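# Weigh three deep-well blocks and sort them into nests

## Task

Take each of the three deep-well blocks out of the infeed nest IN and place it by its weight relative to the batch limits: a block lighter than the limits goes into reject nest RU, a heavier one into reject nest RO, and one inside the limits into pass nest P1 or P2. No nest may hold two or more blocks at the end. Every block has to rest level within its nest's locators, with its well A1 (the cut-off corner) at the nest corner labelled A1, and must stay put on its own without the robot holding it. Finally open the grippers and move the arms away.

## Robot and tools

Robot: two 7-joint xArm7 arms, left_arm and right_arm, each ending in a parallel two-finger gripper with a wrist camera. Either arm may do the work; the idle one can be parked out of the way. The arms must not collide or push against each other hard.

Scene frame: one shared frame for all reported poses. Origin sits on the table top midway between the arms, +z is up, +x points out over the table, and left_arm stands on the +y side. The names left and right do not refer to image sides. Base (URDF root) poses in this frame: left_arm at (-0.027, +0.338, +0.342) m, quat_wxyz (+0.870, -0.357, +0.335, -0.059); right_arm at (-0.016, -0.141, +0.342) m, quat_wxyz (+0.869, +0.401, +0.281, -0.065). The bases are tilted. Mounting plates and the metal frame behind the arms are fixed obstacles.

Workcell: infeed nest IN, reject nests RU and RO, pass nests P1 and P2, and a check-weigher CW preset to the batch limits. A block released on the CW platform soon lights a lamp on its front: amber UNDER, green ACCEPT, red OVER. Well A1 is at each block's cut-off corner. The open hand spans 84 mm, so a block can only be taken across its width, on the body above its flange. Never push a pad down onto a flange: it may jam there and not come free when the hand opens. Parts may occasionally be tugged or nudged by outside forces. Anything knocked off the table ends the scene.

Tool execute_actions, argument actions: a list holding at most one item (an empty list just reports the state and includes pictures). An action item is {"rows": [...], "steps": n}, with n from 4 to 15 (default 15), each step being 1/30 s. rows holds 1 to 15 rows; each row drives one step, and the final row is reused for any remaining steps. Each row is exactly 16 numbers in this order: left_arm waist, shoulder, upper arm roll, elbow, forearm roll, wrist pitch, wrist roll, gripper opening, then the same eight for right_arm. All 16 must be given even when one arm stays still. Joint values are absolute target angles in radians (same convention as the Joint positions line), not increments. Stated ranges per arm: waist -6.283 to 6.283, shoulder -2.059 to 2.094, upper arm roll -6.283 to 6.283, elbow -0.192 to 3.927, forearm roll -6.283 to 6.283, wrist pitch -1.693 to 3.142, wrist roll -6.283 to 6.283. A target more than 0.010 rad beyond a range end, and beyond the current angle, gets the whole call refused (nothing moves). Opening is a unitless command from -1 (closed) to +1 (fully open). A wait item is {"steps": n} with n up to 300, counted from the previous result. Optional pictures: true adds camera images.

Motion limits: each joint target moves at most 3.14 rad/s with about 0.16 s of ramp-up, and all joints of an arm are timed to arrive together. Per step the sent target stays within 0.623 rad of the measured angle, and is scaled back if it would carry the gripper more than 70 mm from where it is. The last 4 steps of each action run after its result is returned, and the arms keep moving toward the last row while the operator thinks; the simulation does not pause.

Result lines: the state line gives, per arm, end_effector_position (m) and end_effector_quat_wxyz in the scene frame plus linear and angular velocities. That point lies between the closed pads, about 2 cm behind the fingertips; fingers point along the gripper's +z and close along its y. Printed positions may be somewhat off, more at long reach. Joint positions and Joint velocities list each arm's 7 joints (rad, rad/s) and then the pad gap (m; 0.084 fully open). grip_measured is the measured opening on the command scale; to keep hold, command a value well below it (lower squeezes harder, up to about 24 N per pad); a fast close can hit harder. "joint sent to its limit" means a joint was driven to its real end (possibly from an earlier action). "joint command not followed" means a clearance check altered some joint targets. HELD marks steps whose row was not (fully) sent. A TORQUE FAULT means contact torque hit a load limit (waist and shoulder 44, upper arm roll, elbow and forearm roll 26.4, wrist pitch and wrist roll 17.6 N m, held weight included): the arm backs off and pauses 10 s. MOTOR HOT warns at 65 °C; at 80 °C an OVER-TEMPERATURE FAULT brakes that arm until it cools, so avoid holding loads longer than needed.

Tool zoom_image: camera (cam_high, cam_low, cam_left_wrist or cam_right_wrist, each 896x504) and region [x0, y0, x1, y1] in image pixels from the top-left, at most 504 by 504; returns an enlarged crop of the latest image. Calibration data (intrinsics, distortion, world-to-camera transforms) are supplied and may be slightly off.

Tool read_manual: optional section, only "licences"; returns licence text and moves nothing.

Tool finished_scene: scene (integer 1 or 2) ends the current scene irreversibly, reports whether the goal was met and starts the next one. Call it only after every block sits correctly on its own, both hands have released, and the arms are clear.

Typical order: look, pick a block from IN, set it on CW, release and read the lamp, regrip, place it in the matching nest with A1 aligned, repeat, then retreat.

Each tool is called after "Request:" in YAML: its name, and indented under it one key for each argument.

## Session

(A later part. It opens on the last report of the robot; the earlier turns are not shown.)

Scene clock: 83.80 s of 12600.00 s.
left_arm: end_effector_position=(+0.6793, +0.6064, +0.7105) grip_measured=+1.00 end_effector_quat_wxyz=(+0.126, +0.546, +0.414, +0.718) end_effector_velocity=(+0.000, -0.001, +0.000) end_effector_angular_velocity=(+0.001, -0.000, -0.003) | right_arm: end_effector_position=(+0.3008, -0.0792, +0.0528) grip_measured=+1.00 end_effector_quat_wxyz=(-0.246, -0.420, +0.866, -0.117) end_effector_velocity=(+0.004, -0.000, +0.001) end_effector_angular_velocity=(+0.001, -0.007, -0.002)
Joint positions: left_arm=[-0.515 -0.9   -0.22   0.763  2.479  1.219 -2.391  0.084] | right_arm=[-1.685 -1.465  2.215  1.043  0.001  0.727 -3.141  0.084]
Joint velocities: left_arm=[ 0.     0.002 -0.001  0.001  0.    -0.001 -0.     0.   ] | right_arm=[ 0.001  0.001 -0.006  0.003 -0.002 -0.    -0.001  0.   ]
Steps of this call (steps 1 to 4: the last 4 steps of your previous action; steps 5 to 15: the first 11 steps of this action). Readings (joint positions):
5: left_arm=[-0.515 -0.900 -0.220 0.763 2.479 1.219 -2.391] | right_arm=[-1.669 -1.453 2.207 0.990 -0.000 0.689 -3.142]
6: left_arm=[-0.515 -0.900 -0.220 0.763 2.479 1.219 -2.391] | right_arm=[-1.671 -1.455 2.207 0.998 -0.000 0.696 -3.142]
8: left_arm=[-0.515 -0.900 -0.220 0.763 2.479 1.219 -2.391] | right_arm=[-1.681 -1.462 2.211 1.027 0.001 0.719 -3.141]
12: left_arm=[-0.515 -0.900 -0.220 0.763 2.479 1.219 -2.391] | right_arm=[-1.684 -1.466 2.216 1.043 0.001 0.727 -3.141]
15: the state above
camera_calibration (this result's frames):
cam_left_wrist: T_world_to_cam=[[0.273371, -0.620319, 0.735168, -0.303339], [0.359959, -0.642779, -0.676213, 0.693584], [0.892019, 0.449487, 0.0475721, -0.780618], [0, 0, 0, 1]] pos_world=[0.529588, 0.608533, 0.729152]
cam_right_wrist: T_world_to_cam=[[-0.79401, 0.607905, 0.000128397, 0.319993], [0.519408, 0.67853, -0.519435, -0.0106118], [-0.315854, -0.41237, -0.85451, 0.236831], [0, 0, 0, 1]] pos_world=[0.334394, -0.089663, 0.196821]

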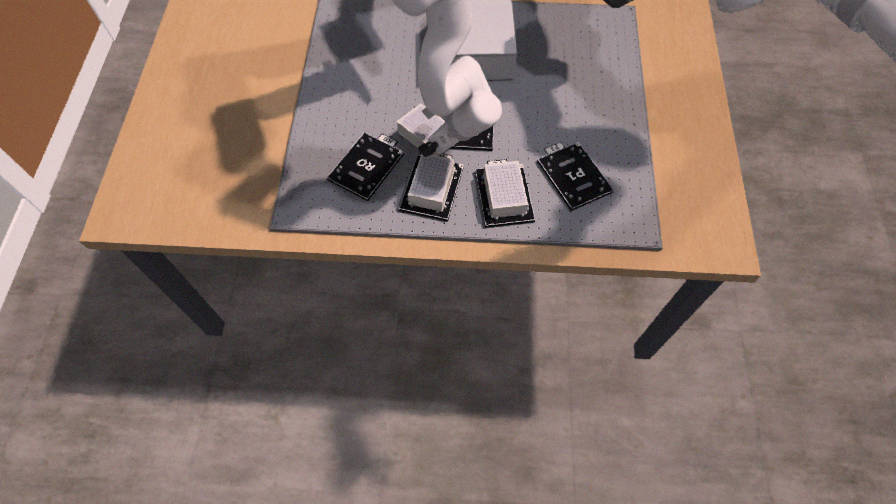

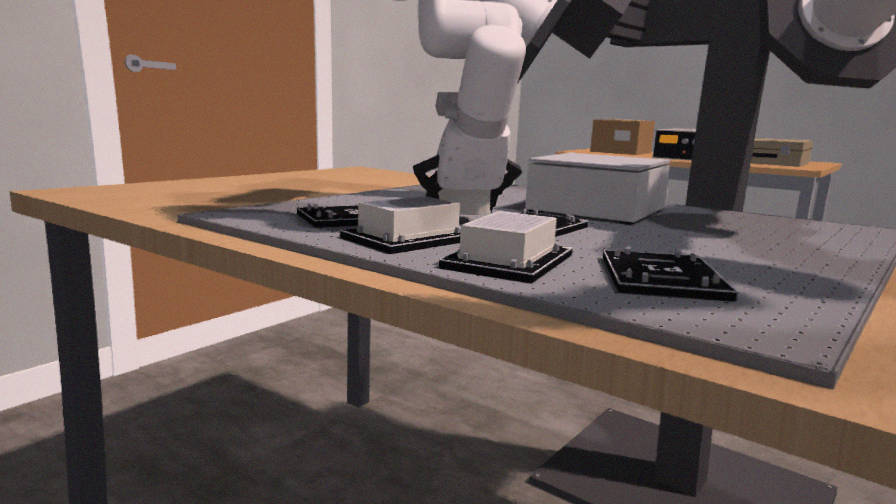

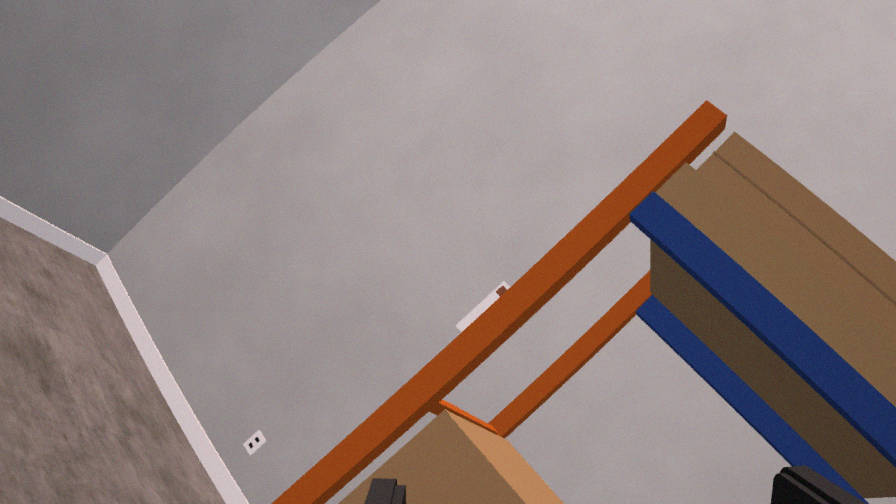

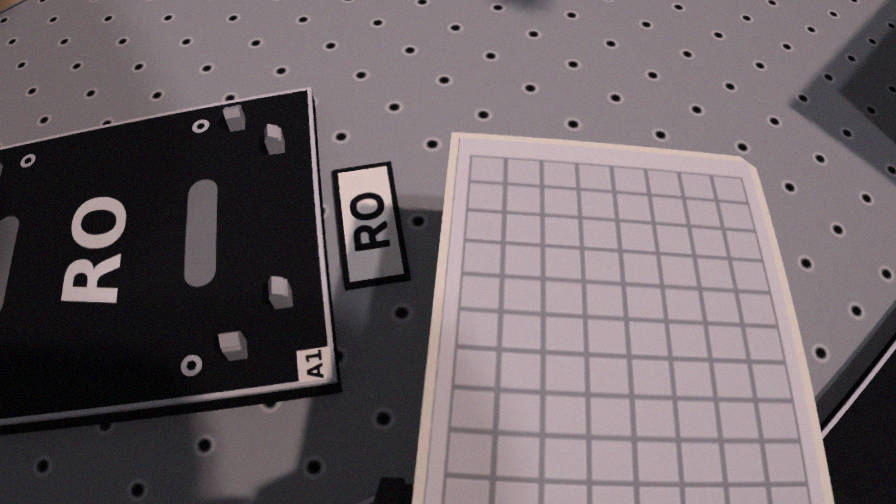

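Request:
execute_actions:
  actions:
    - {"rows":[[-0.515,-0.9,-0.22,0.763,2.479,1.219,-2.391,1,-1.6601,-1.3763,2.1527,0.8348,0,0.588,-3.1416,1]],"steps":12}

Request:
execute_actions:
  actions:
    - {"rows":[[-0.515,-0.9,-0.22,0.763,2.479,1.219,-2.391,1,-1.72,-1.353,2.117,0.95,0,0.663,-3.1416,1]],"steps":12}

Request:
execute_actions:
  actions:
    - {"rows":[[-0.515,-0.9,-0.22,0.763,2.479,1.219,-2.391,1,-1.754,-1.374,2.123,1.066,0,0.738,-3.1416,1]],"steps":15}
  pictures: true

Request:
zoom_image:
  camera: "cam_high"
  region: [350,70,510,200]

Scene clock: 84.47 s of 12600.00 s.
left_arm: end_effector_position=(+0.6793, +0.6064, +0.7105) grip_measured=+1.00 end_effector_quat_wxyz=(+0.126, +0.546, +0.414, +0.718) end_effector_velocity=(-0.001, -0.000, +0.001) end_effector_angular_velocity=(+0.001, -0.003, -0.001) | right_arm: end_effector_position=(+0.2912, -0.1414, +0.0548) grip_measured=+1.00 end_effector_quat_wxyz=(-0.246, -0.380, +0.885, -0.110) end_effector_velocity=(-0.054, -0.112, -0.011) end_effector_angular_velocity=(-0.111, +0.075, -0.118)
Joint positions: left_arm=[-0.515 -0.9   -0.22   0.763  2.479  1.219 -2.391  0.084] | right_arm=[-1.662 -1.377  2.14   0.843 -0.003  0.59  -3.143  0.084]
Joint velocities: left_arm=[ 0.    -0.001 -0.003 -0.     0.    -0.     0.     0.   ] | right_arm=[-0.027  0.058 -0.086 -0.255  0.007 -0.112  0.002  0.   ]
Steps of this call (steps 1 to 4: the last 4 steps of your previous action; steps 5 to 12: the robot went on to your last target; steps 13 to 20: the first 8 steps of this action). Readings (joint positions):
13: left_arm=[-0.515 -0.900 -0.220 0.763 2.479 1.219 -2.391] | right_arm=[-1.684 -1.465 2.213 1.044 0.001 0.726 -3.141]
14: left_arm=[-0.515 -0.900 -0.220 0.763 2.479 1.219 -2.391] | right_arm=[-1.683 -1.461 2.212 1.036 0.000 0.718 -3.141]
16: left_arm=[-0.515 -0.900 -0.220 0.763 2.479 1.219 -2.391] | right_arm=[-1.671 -1.431 2.200 0.976 -0.000 0.666 -3.142]
20: the state above

Scene clock: 84.87 s of 12600.00 s.
left_arm: end_effector_position=(+0.6793, +0.6064, +0.7105) grip_measured=+1.00 end_effector_quat_wxyz=(+0.126, +0.546, +0.414, +0.718) end_effector_velocity=(+0.000, +0.001, -0.000) end_effector_angular_velocity=(-0.001, +0.001, +0.001) | right_arm: end_effector_position=(+0.3258, -0.1296, +0.0540) grip_measured=+1.00 end_effector_quat_wxyz=(-0.248, -0.351, +0.898, -0.098) end_effector_velocity=(-0.055, -0.011, -0.007) end_effector_angular_velocity=(-0.052, +0.111, +0.040)
Joint positions: left_arm=[-0.515 -0.9   -0.22   0.763  2.479  1.219 -2.391  0.084] | right_arm=[-1.719 -1.351  2.112  0.953 -0.     0.66  -3.142  0.084]
Joint velocities: left_arm=[-0.    -0.002  0.002  0.     0.    -0.001  0.     0.   ] | right_arm=[-0.021 -0.019  0.061 -0.04   0.     0.05   0.001  0.   ]
Steps of this call (steps 1 to 4: the last 4 steps of your previous action; steps 5 to 12: the first 8 steps of this action). Readings (joint positions):
5: left_arm=[-0.515 -0.900 -0.220 0.763 2.479 1.219 -2.391] | right_arm=[-1.660 -1.376 2.152 0.841 -0.001 0.587 -3.142]
6: left_arm=[-0.515 -0.900 -0.220 0.763 2.479 1.219 -2.391] | right_arm=[-1.665 -1.375 2.151 0.849 -0.001 0.595 -3.142]
8: left_arm=[-0.515 -0.900 -0.220 0.763 2.479 1.219 -2.391] | right_arm=[-1.696 -1.365 2.136 0.902 -0.001 0.634 -3.142]
12: the state above

Scene clock: 85.37 s of 12600.00 s.
left_arm: end_effector_position=(+0.6793, +0.6064, +0.7105) grip_measured=+1.00 end_effector_quat_wxyz=(+0.126, +0.546, +0.414, +0.718) end_effector_velocity=(-0.000, +0.001, +0.000) end_effector_angular_velocity=(-0.000, -0.001, +0.002) | right_arm: end_effector_position=(+0.3353, -0.1180, +0.0516) grip_measured=+1.00 end_effector_quat_wxyz=(-0.264, -0.351, +0.892, -0.104) end_effector_velocity=(+0.002, +0.001, +0.005) end_effector_angular_velocity=(+0.006, -0.005, +0.004)
Joint positions: left_arm=[-0.515 -0.9   -0.22   0.763  2.479  1.219 -2.391  0.084] | right_arm=[-1.758 -1.376  2.124  1.05   0.     0.748 -3.141  0.084]
Joint velocities: left_arm=[ 0.    -0.002 -0.    -0.    -0.     0.001  0.     0.   ] | right_arm=[ 0.015  0.009 -0.003 -0.01  -0.003  0.001 -0.002  0.   ]
Steps of this call (steps 1 to 4: the last 4 steps of your previous action; steps 5 to 15: the first 11 steps of this action). Readings (joint positions):
5: left_arm=[-0.515 -0.900 -0.220 0.763 2.479 1.219 -2.391] | right_arm=[-1.720 -1.354 2.118 0.950 -0.000 0.664 -3.142]
6: left_arm=[-0.515 -0.900 -0.220 0.763 2.479 1.219 -2.391] | right_arm=[-1.723 -1.357 2.119 0.958 -0.000 0.671 -3.142]
8: left_arm=[-0.515 -0.900 -0.220 0.763 2.479 1.219 -2.391] | right_arm=[-1.741 -1.368 2.122 1.011 -0.000 0.712 -3.141]
12: left_arm=[-0.515 -0.900 -0.220 0.763 2.479 1.219 -2.391] | right_arm=[-1.758 -1.377 2.124 1.050 0.001 0.746 -3.141]
15: the state above
camera_calibration (this result's frames):
cam_left_wrist: T_world_to_cam=[[0.273371, -0.620319, 0.735169, -0.303339], [0.359959, -0.64278, -0.676213, 0.693584], [0.892019, 0.449488, 0.047572, -0.780618], [0, 0, 0, 1]] pos_world=[0.529588, 0.608533, 0.729152]
cam_right_wrist: T_world_to_cam=[[-0.692583, 0.721326, -0.00419667, 0.350572], [0.608941, 0.581538, -0.539449, -0.0432288], [-0.386678, -0.376168, -0.842008, 0.258071], [0, 0, 0, 1]] pos_world=[0.368914, -0.13066, 0.195449]

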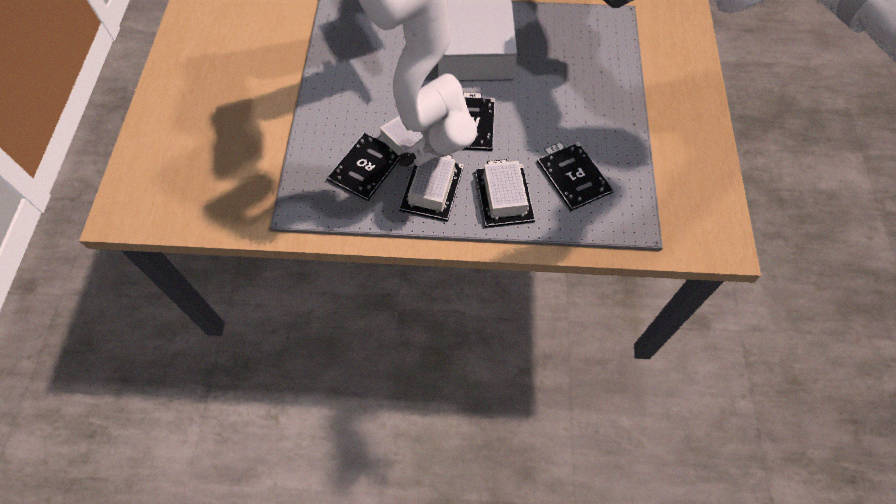

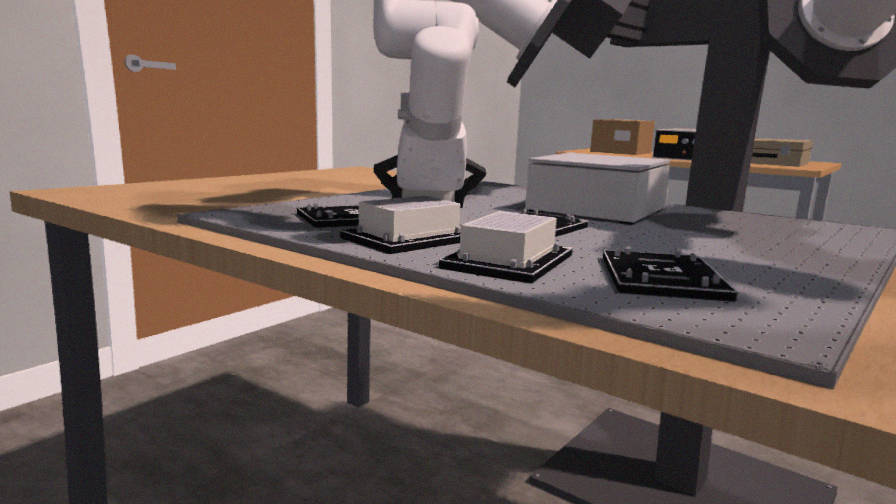

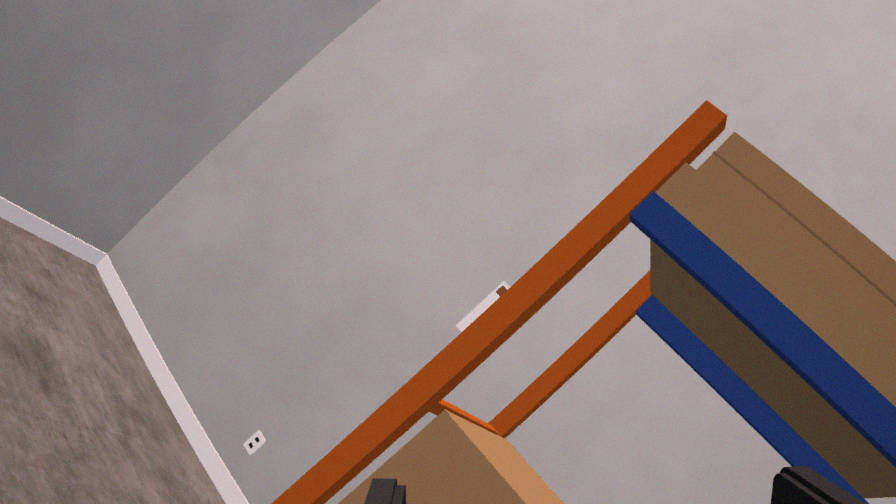

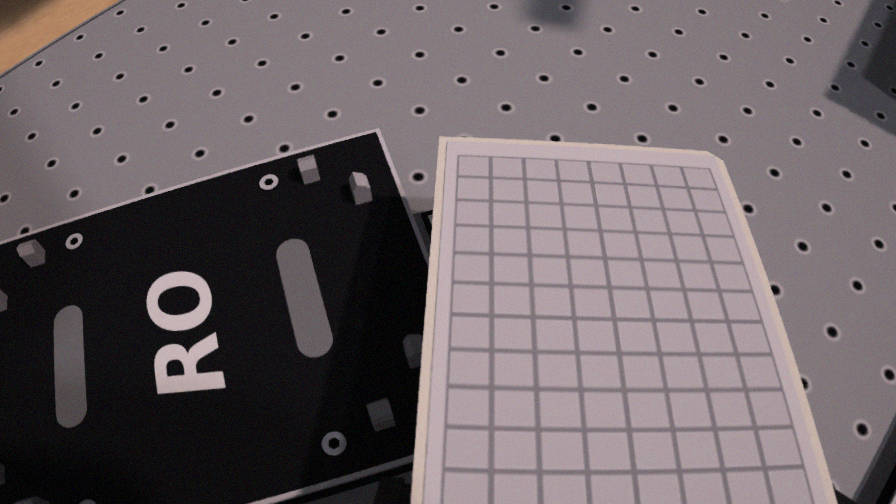

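Region (350, 70, 510, 200) of cam_high's 896x504 image, scaled by 3.150, with more detail than that image has; it fills the top 410 rows of this view, and the rest is white.

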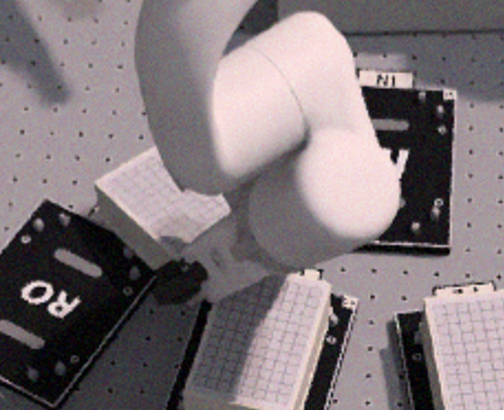

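Progress, yaw straightened. Small further step.

Request:
execute_actions:
  actions:
    - {"rows":[[-0.515,-0.9,-0.22,0.763,2.479,1.219,-2.391,1,-1.76,-1.377,2.124,1.096,0,0.75,-3.1416,1]],"steps":15}
  pictures: true

Scene clock: 85.87 s of 12600.00 s.
left_arm: end_effector_position=(+0.6793, +0.6064, +0.7105) grip_measured=+1.00 end_effector_quat_wxyz=(+0.126, +0.546, +0.414, +0.718) end_effector_velocity=(+0.000, -0.001, +0.000) end_effector_angular_velocity=(+0.000, -0.001, -0.001) | right_arm: end_effector_position=(+0.3418, -0.1121, +0.0534) grip_measured=+1.00 end_effector_quat_wxyz=(-0.261, -0.351, +0.893, -0.103) end_effector_velocity=(-0.000, -0.000, +0.000) end_effector_angular_velocity=(+0.001, +0.000, -0.001)
Joint positions: left_arm=[-0.515 -0.9   -0.22   0.763  2.479  1.219 -2.391  0.084] | right_arm=[-1.76  -1.377  2.124  1.075  0.     0.764 -3.142  0.084]
Joint velocities: left_arm=[ 0.     0.001 -0.001  0.     0.    -0.001 -0.     0.   ] | right_arm=[ 0.001  0.001  0.    -0.002  0.001 -0.001  0.     0.   ]
Steps of this call (steps 1 to 4: the last 4 steps of your previous action; steps 5 to 15: the first 11 steps of this action). Readings (joint positions):
5: left_arm=[-0.515 -0.900 -0.220 0.763 2.479 1.219 -2.391] | right_arm=[-1.755 -1.375 2.124 1.050 0.000 0.749 -3.142]
6: left_arm=[-0.515 -0.900 -0.220 0.763 2.479 1.219 -2.391] | right_arm=[-1.757 -1.376 2.124 1.055 0.000 0.753 -3.142]
8: left_arm=[-0.515 -0.900 -0.220 0.763 2.479 1.219 -2.391] | right_arm=[-1.760 -1.377 2.124 1.070 0.000 0.760 -3.142]
12: left_arm=[-0.515 -0.900 -0.220 0.763 2.479 1.219 -2.391] | right_arm=[-1.760 -1.377 2.124 1.075 -0.000 0.763 -3.142]
15: the state above
camera_calibration (this result's frames):
cam_left_wrist: T_world_to_cam=[[0.273371, -0.620319, 0.735169, -0.303339], [0.359959, -0.64278, -0.676213, 0.693584], [0.892019, 0.449488, 0.047572, -0.780618], [0, 0, 0, 1]] pos_world=[0.529588, 0.608533, 0.729152]
cam_right_wrist: T_world_to_cam=[[-0.69281, 0.721109, -0.0039932, 0.350874], [0.61099, 0.584054, -0.534389, -0.0503839], [-0.383021, -0.37267, -0.845229, 0.263629], [0, 0, 0, 1]] pos_world=[0.374848, -0.125345, 0.197303]

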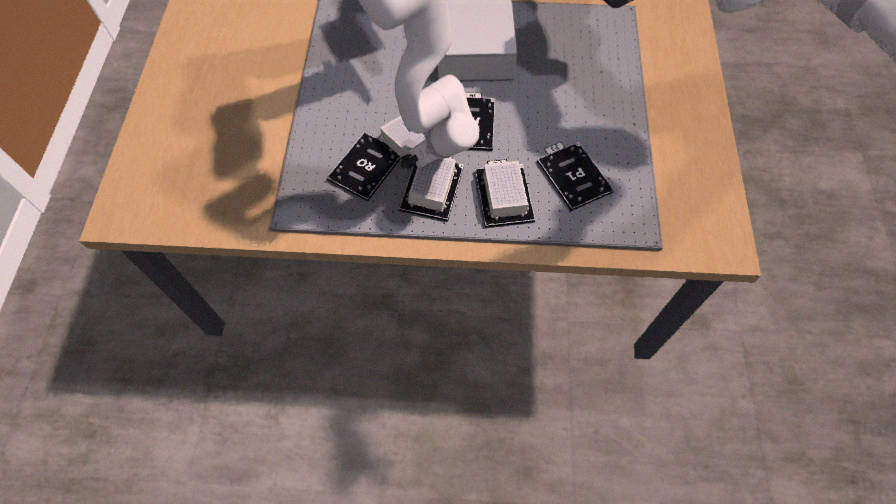

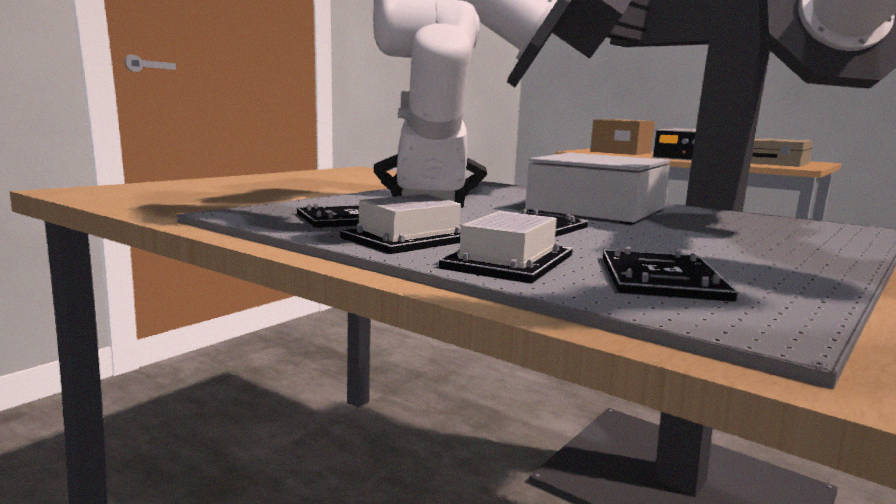

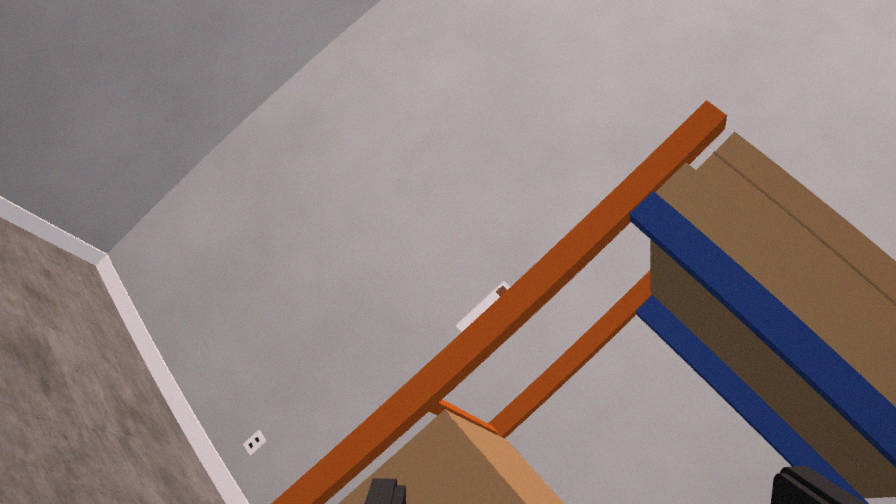

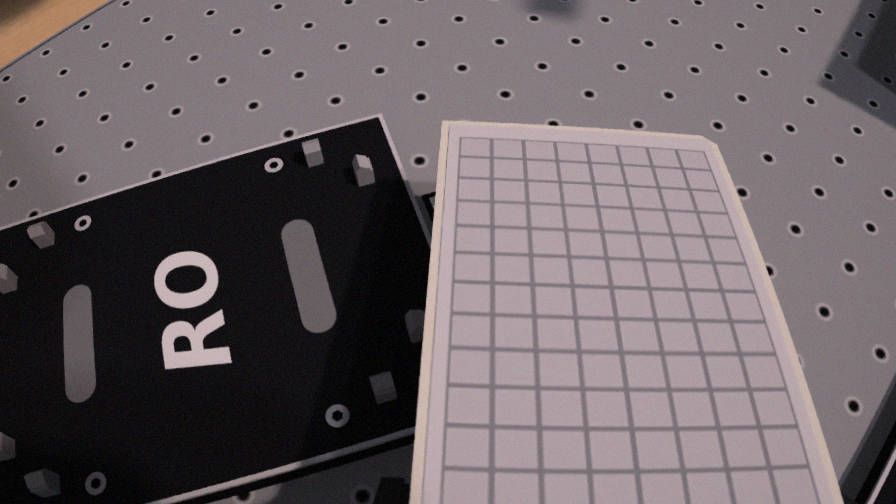

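Request:
execute_actions:
  actions:
    - {"rows":[[-0.515,-0.9,-0.22,0.763,2.479,1.219,-2.391,1,-1.765,-1.38,2.125,1.105,0,0.72,-3.1416,1]],"steps":15}

Request:
execute_actions:
  actions:
    - {"rows":[[-0.515,-0.9,-0.22,0.763,2.479,1.219,-2.391,1,-1.77,-1.383,2.126,1.11,0,0.685,-3.1416,1]],"steps":15}
  pictures: true

Scene clock: 86.43 s of 12600.00 s.
left_arm: end_effector_position=(+0.6793, +0.6064, +0.7105) grip_measured=+1.00 end_effector_quat_wxyz=(+0.126, +0.546, +0.414, +0.718) end_effector_velocity=(+0.000, +0.000, -0.001) end_effector_angular_velocity=(+0.001, +0.001, -0.000) | right_arm: end_effector_position=(+0.3620, -0.0994, +0.0523) grip_measured=+1.00 end_effector_quat_wxyz=(-0.233, -0.350, +0.902, -0.094) end_effector_velocity=(+0.003, +0.004, -0.002) end_effector_angular_velocity=(+0.002, -0.004, -0.009)
Joint positions: left_arm=[-0.515 -0.9   -0.22   0.763  2.479  1.219 -2.391  0.084] | right_arm=[-1.763 -1.377  2.117  1.1   -0.     0.725 -3.14   0.084]
Joint velocities: left_arm=[ 0.    -0.001  0.001 -0.001  0.    -0.     0.     0.   ] | right_arm=[-0.009 -0.002  0.003  0.015 -0.     0.002  0.009  0.   ]
Steps of this call (steps 1 to 4: the last 4 steps of your previous action; steps 5 to 6: the robot went on to your last target; steps 7 to 17: the first 11 steps of this action). Readings (joint positions):
7: left_arm=[-0.515 -0.900 -0.220 0.763 2.479 1.219 -2.391] | right_arm=[-1.760 -1.377 2.124 1.075 0.000 0.762 -3.142]
8: left_arm=[-0.515 -0.900 -0.220 0.763 2.479 1.219 -2.391] | right_arm=[-1.761 -1.378 2.124 1.075 0.000 0.756 -3.142]
10: left_arm=[-0.515 -0.900 -0.220 0.763 2.479 1.219 -2.391] | right_arm=[-1.764 -1.379 2.125 1.082 -0.000 0.739 -3.142]
14: left_arm=[-0.515 -0.900 -0.220 0.763 2.479 1.219 -2.391] | right_arm=[-1.763 -1.378 2.121 1.094 0.000 0.728 -3.141]
17: the state above

Scene clock: 86.93 s of 12600.00 s.
left_arm: end_effector_position=(+0.6793, +0.6064, +0.7105) grip_measured=+1.00 end_effector_quat_wxyz=(+0.126, +0.546, +0.414, +0.718) end_effector_velocity=(-0.000, +0.000, +0.000) end_effector_angular_velocity=(+0.000, -0.001, +0.001) | right_arm: end_effector_position=(+0.3615, -0.0999, +0.0469) grip_measured=+1.00 end_effector_quat_wxyz=(-0.228, -0.349, +0.904, -0.093) end_effector_velocity=(-0.000, +0.001, +0.001) end_effector_angular_velocity=(+0.001, -0.001, +0.003)
Joint positions: left_arm=[-0.515 -0.9   -0.22   0.763  2.479  1.219 -2.391  0.084] | right_arm=[-1.771 -1.383  2.118  1.094 -0.     0.698 -3.136  0.084]
Joint velocities: left_arm=[ 0.    -0.    -0.001  0.     0.     0.001 -0.     0.   ] | right_arm=[ 0.004  0.     0.001 -0.002  0.     0.    -0.001  0.   ]
Steps of this call (steps 1 to 4: the last 4 steps of your previous action; steps 5 to 15: the first 11 steps of this action). Readings (joint positions):
5: left_arm=[-0.515 -0.900 -0.220 0.763 2.479 1.219 -2.391] | right_arm=[-1.764 -1.379 2.118 1.101 -0.001 0.724 -3.139]
6: left_arm=[-0.515 -0.900 -0.220 0.763 2.479 1.219 -2.391] | right_arm=[-1.766 -1.380 2.119 1.100 -0.001 0.717 -3.138]
8: left_arm=[-0.515 -0.900 -0.220 0.763 2.479 1.219 -2.391] | right_arm=[-1.770 -1.382 2.118 1.096 -0.000 0.704 -3.137]
12: left_arm=[-0.515 -0.900 -0.220 0.763 2.479 1.219 -2.391] | right_arm=[-1.771 -1.383 2.118 1.094 -0.000 0.698 -3.137]
15: the state above
camera_calibration (this result's frames):
cam_left_wrist: T_world_to_cam=[[0.273371, -0.620319, 0.735169, -0.303339], [0.359959, -0.642779, -0.676213, 0.693584], [0.892019, 0.449488, 0.0475721, -0.780618], [0, 0, 0, 1]] pos_world=[0.529588, 0.608533, 0.729152]
cam_right_wrist: T_world_to_cam=[[-0.685367, 0.728069, -0.013681, 0.354203], [0.646549, 0.599769, -0.471436, -0.0872145], [-0.335033, -0.331952, -0.881794, 0.258692], [0, 0, 0, 1]] pos_world=[0.385818, -0.119702, 0.191843]

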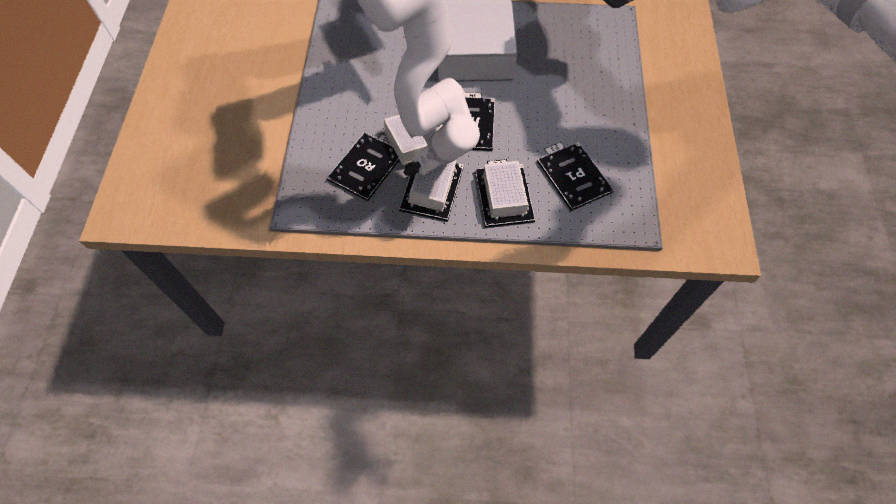

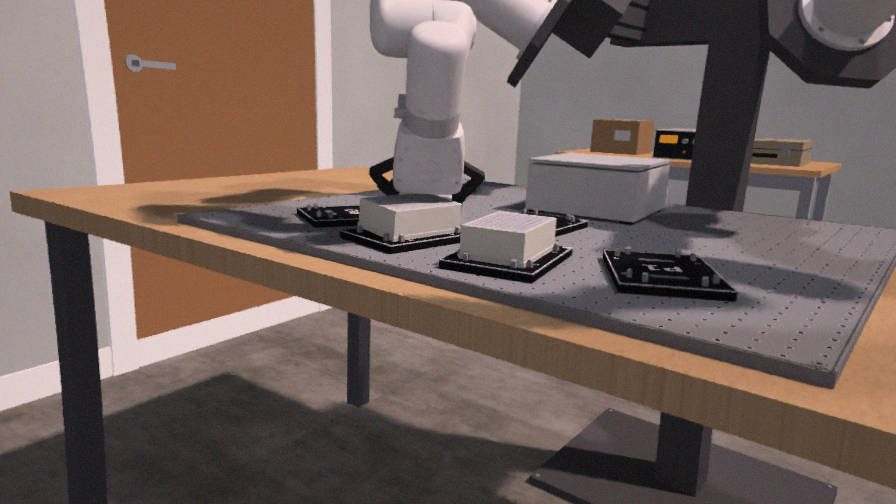

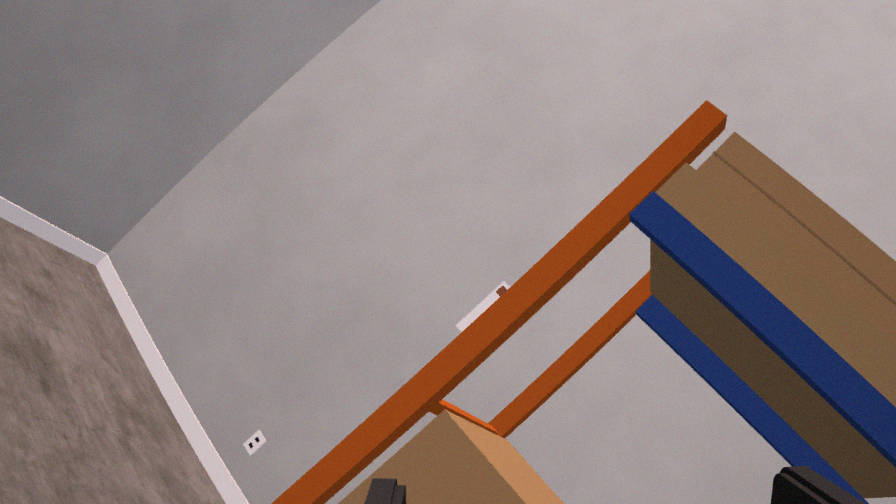

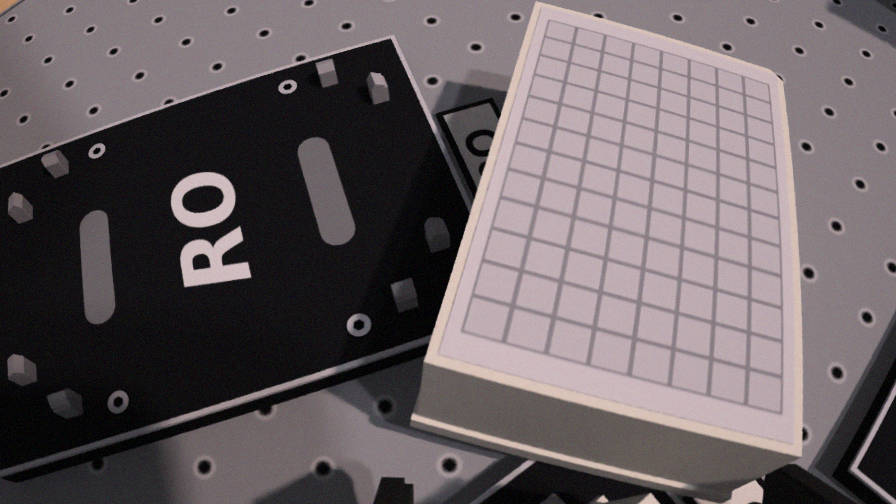

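Request:
execute_actions:
  actions:
    - {"rows":[[-0.515,-0.9,-0.22,0.763,2.479,1.219,-2.391,1,-1.62,-1.26,2.10,1.05,0,0.75,-3.1416,1]],"steps":15}

Request:
execute_actions:
  actions:
    - {"rows":[[-0.515,-0.9,-0.22,0.763,2.479,1.219,-2.391,1,-1.45,-1.22,2.11,0.67,0,0.3,-2.92,1]],"steps":14}

Request:
execute_actions:
  actions:
    - {"rows":[[-0.515,-0.9,-0.22,0.763,2.479,1.219,-2.391,1,-1.3322,-1.2258,2.1266,0.286,0,-0.164,-2.696,1]],"steps":15}

Request:
execute_actions:
  actions:
    - {"steps":12}
  pictures: true

Scene clock: 87.57 s of 12600.00 s.
left_arm: end_effector_position=(+0.6793, +0.6064, +0.7105) grip_measured=+1.00 end_effector_quat_wxyz=(+0.126, +0.546, +0.414, +0.718) end_effector_velocity=(-0.000, +0.000, +0.000) end_effector_angular_velocity=(-0.000, -0.000, +0.001) | right_arm: end_effector_position=(+0.3832, -0.0612, +0.1155) grip_measured=+1.00 end_effector_quat_wxyz=(-0.188, -0.358, +0.913, -0.055) end_effector_velocity=(-0.054, -0.117, -0.059) end_effector_angular_velocity=(-0.228, +0.157, -0.064)
Joint positions: left_arm=[-0.515 -0.9   -0.22   0.763  2.479  1.219 -2.391  0.084] | right_arm=[-1.618 -1.259  2.107  1.055  0.     0.746 -3.142  0.084]
Joint velocities: left_arm=[ 0.    -0.001  0.     0.     0.    -0.    -0.     0.   ] | right_arm=[-0.085 -0.046 -0.071 -0.132 -0.003  0.042  0.    -0.   ]
Steps of this call (steps 1 to 4: the last 4 steps of your previous action; steps 5 to 8: the robot went on to your last target; steps 9 to 19: the first 11 steps of this action). Readings (joint positions):
9: left_arm=[-0.515 -0.900 -0.220 0.763 2.479 1.219 -2.391] | right_arm=[-1.769 -1.382 2.118 1.093 -0.000 0.699 -3.137]
10: left_arm=[-0.515 -0.900 -0.220 0.763 2.479 1.219 -2.391] | right_arm=[-1.762 -1.376 2.117 1.089 -0.000 0.702 -3.137]
12: left_arm=[-0.515 -0.900 -0.220 0.763 2.479 1.219 -2.391] | right_arm=[-1.704 -1.326 2.115 1.066 0.000 0.724 -3.139]
16: left_arm=[-0.515 -0.900 -0.220 0.763 2.479 1.219 -2.391] | right_arm=[-1.614 -1.256 2.111 1.067 0.000 0.742 -3.142]
19: the state above

Scene clock: 88.03 s of 12600.00 s.
left_arm: end_effector_position=(+0.6793, +0.6064, +0.7105) grip_measured=+1.00 end_effector_quat_wxyz=(+0.126, +0.546, +0.414, +0.718) end_effector_velocity=(+0.001, -0.000, -0.002) end_effector_angular_velocity=(+0.000, +0.004, +0.000) | right_arm: end_effector_position=(+0.3279, -0.0778, +0.1130) grip_measured=+1.00 end_effector_quat_wxyz=(-0.091, -0.298, +0.950, -0.034) end_effector_velocity=(-0.031, -0.022, +0.009) end_effector_angular_velocity=(+0.126, -0.203, -0.175)
Joint positions: left_arm=[-0.515 -0.9   -0.22   0.763  2.479  1.219 -2.391  0.084] | right_arm=[-1.454 -1.222  2.114  0.676 -0.     0.32  -2.929  0.084]
Joint velocities: left_arm=[ 0.     0.001  0.003 -0.001 -0.     0.001 -0.     0.   ] | right_arm=[ 0.149  0.037 -0.023 -0.344  0.    -0.44   0.217 -0.   ]
Steps of this call (steps 1 to 4: the last 4 steps of your previous action; steps 5 to 14: the first 10 steps of this action). Readings (joint positions):
5: left_arm=[-0.515 -0.900 -0.220 0.763 2.479 1.219 -2.391] | right_arm=[-1.621 -1.261 2.101 1.049 0.000 0.748 -3.141]
6: left_arm=[-0.515 -0.900 -0.220 0.763 2.479 1.219 -2.391] | right_arm=[-1.618 -1.259 2.102 1.042 0.000 0.737 -3.136]
8: left_arm=[-0.515 -0.900 -0.220 0.763 2.479 1.219 -2.391] | right_arm=[-1.590 -1.252 2.103 0.983 0.000 0.662 -3.099]
12: left_arm=[-0.515 -0.900 -0.220 0.763 2.479 1.219 -2.391] | right_arm=[-1.479 -1.228 2.113 0.733 -0.000 0.383 -2.960]
14: the state above

Scene clock: 88.53 s of 12600.00 s.
left_arm: end_effector_position=(+0.6793, +0.6064, +0.7105) grip_measured=+1.00 end_effector_quat_wxyz=(+0.126, +0.546, +0.414, +0.718) end_effector_velocity=(-0.000, -0.001, +0.000) end_effector_angular_velocity=(+0.001, -0.000, -0.002) | right_arm: end_effector_position=(+0.2671, -0.1282, +0.1184) grip_measured=+1.00 end_effector_quat_wxyz=(-0.007, -0.226, +0.974, -0.005) end_effector_velocity=(+0.008, +0.008, +0.023) end_effector_angular_velocity=(+0.152, -0.150, -0.114)
Joint positions: left_arm=[-0.515 -0.9   -0.22   0.763  2.479  1.219 -2.391  0.084] | right_arm=[-1.335 -1.227  2.127  0.286 -0.    -0.15  -2.702  0.084]
Joint velocities: left_arm=[-0.     0.    -0.001 -0.001  0.    -0.001 -0.     0.   ] | right_arm=[ 0.065  0.005 -0.008 -0.138  0.003 -0.296  0.136 -0.   ]
Steps of this call (steps 1 to 4: the last 4 steps of your previous action; steps 5 to 15: the first 11 steps of this action). Readings (joint positions):
5: left_arm=[-0.515 -0.900 -0.220 0.763 2.479 1.219 -2.391] | right_arm=[-1.450 -1.220 2.109 0.673 0.000 0.299 -2.920]
6: left_arm=[-0.515 -0.900 -0.220 0.763 2.479 1.219 -2.391] | right_arm=[-1.448 -1.220 2.109 0.666 0.000 0.288 -2.914]
8: left_arm=[-0.515 -0.900 -0.220 0.763 2.479 1.219 -2.391] | right_arm=[-1.429 -1.221 2.111 0.608 0.000 0.213 -2.879]
12: left_arm=[-0.515 -0.900 -0.220 0.763 2.479 1.219 -2.391] | right_arm=[-1.358 -1.226 2.125 0.365 -0.000 -0.061 -2.745]
15: the state above

Scene clock: 88.93 s of 12600.00 s.
left_arm: end_effector_position=(+0.6793, +0.6064, +0.7105) grip_measured=+1.00 end_effector_quat_wxyz=(+0.126, +0.546, +0.414, +0.718) end_effector_velocity=(+0.000, -0.000, +0.000) end_effector_angular_velocity=(+0.000, -0.001, +0.000) | right_arm: end_effector_position=(+0.2700, -0.1246, +0.1202) grip_measured=+1.00 end_effector_quat_wxyz=(+0.000, -0.223, +0.975, +0.000) end_effector_velocity=(-0.002, -0.002, -0.001) end_effector_angular_velocity=(-0.004, +0.004, -0.000)
Joint positions: left_arm=[-0.515 -0.9   -0.22   0.763  2.479  1.219 -2.391  0.084] | right_arm=[-1.332 -1.226  2.126  0.287  0.    -0.164 -2.696  0.084]
Joint velocities: left_arm=[ 0.     0.001 -0.001  0.001  0.     0.001  0.     0.   ] | right_arm=[-0.    -0.     0.001 -0.005 -0.    -0.001  0.002  0.   ]
Kept back: nothing.
Steps of this call (steps 1 to 4: the last 4 steps of your previous action; steps 5 to 12: the robot went on to your last target). Readings (joint positions):
1: left_arm=[-0.515 -0.900 -0.220 0.763 2.479 1.219 -2.391] | right_arm=[-1.334 -1.226 2.127 0.285 -0.000 -0.157 -2.699]
2: left_arm=[-0.515 -0.900 -0.220 0.763 2.479 1.219 -2.391] | right_arm=[-1.333 -1.226 2.126 0.287 0.000 -0.161 -2.697]
4: left_arm=[-0.515 -0.900 -0.220 0.763 2.479 1.219 -2.391] | right_arm=[-1.332 -1.226 2.126 0.290 0.000 -0.163 -2.697]
8: left_arm=[-0.515 -0.900 -0.220 0.763 2.479 1.219 -2.391] | right_arm=[-1.332 -1.226 2.126 0.288 0.000 -0.164 -2.696]
12: the state above
camera_calibration (this result's frames):
cam_left_wrist: T_world_to_cam=[[0.273371, -0.620319, 0.735169, -0.303339], [0.359959, -0.64278, -0.676213, 0.693584], [0.892019, 0.449488, 0.0475718, -0.780618], [0, 0, 0, 1]] pos_world=[0.529588, 0.608533, 0.729152]
cam_right_wrist: T_world_to_cam=[[-0.444995, 0.895459, -0.0115337, 0.266196], [0.895473, 0.445077, 0.00587221, -0.122513], [0.0103917, -0.00771501, -0.999916, 0.245741], [0, 0, 0, 1]] pos_world=[0.225609, -0.181944, 0.249511]

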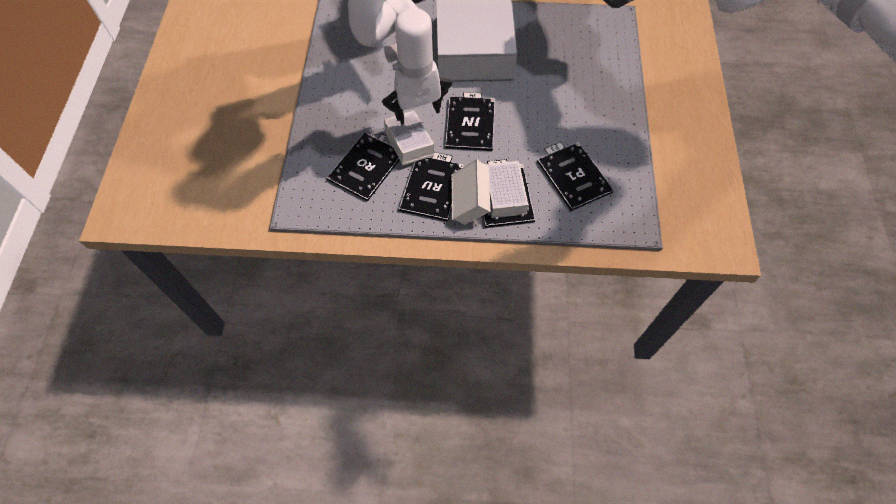

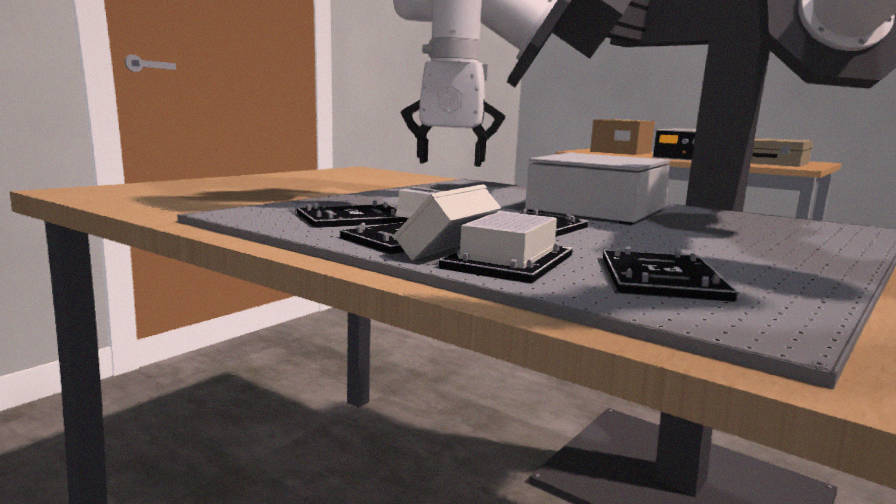

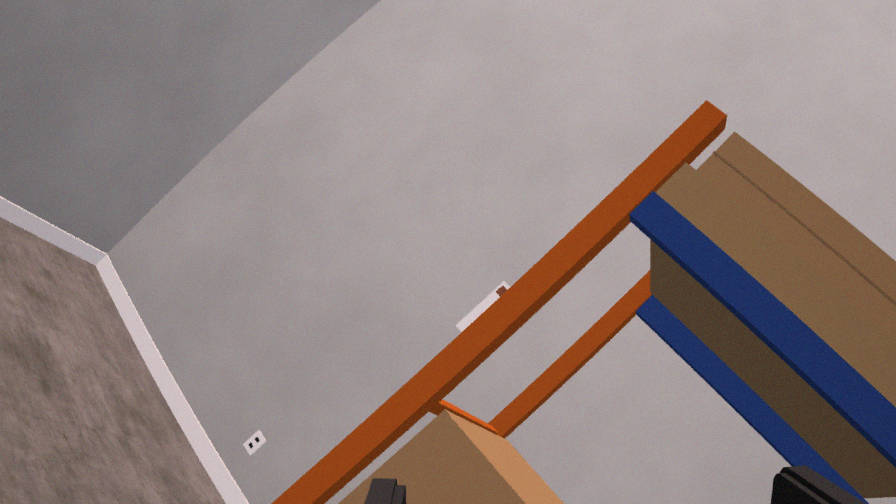

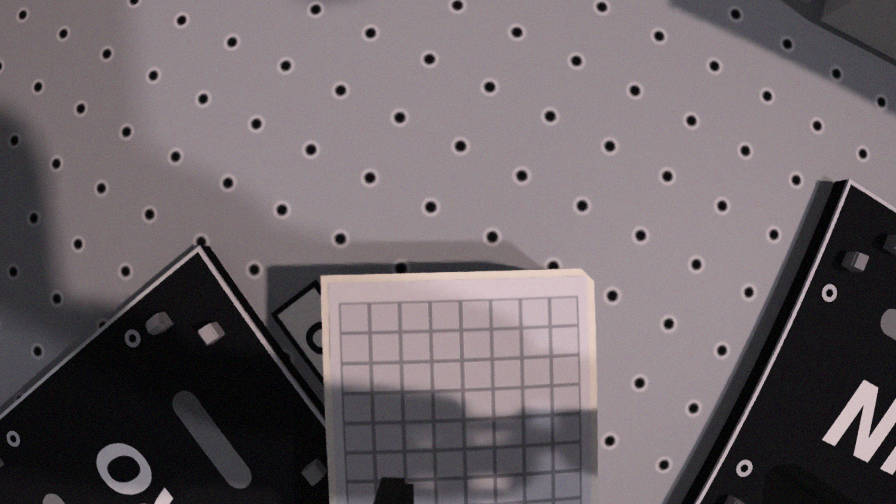

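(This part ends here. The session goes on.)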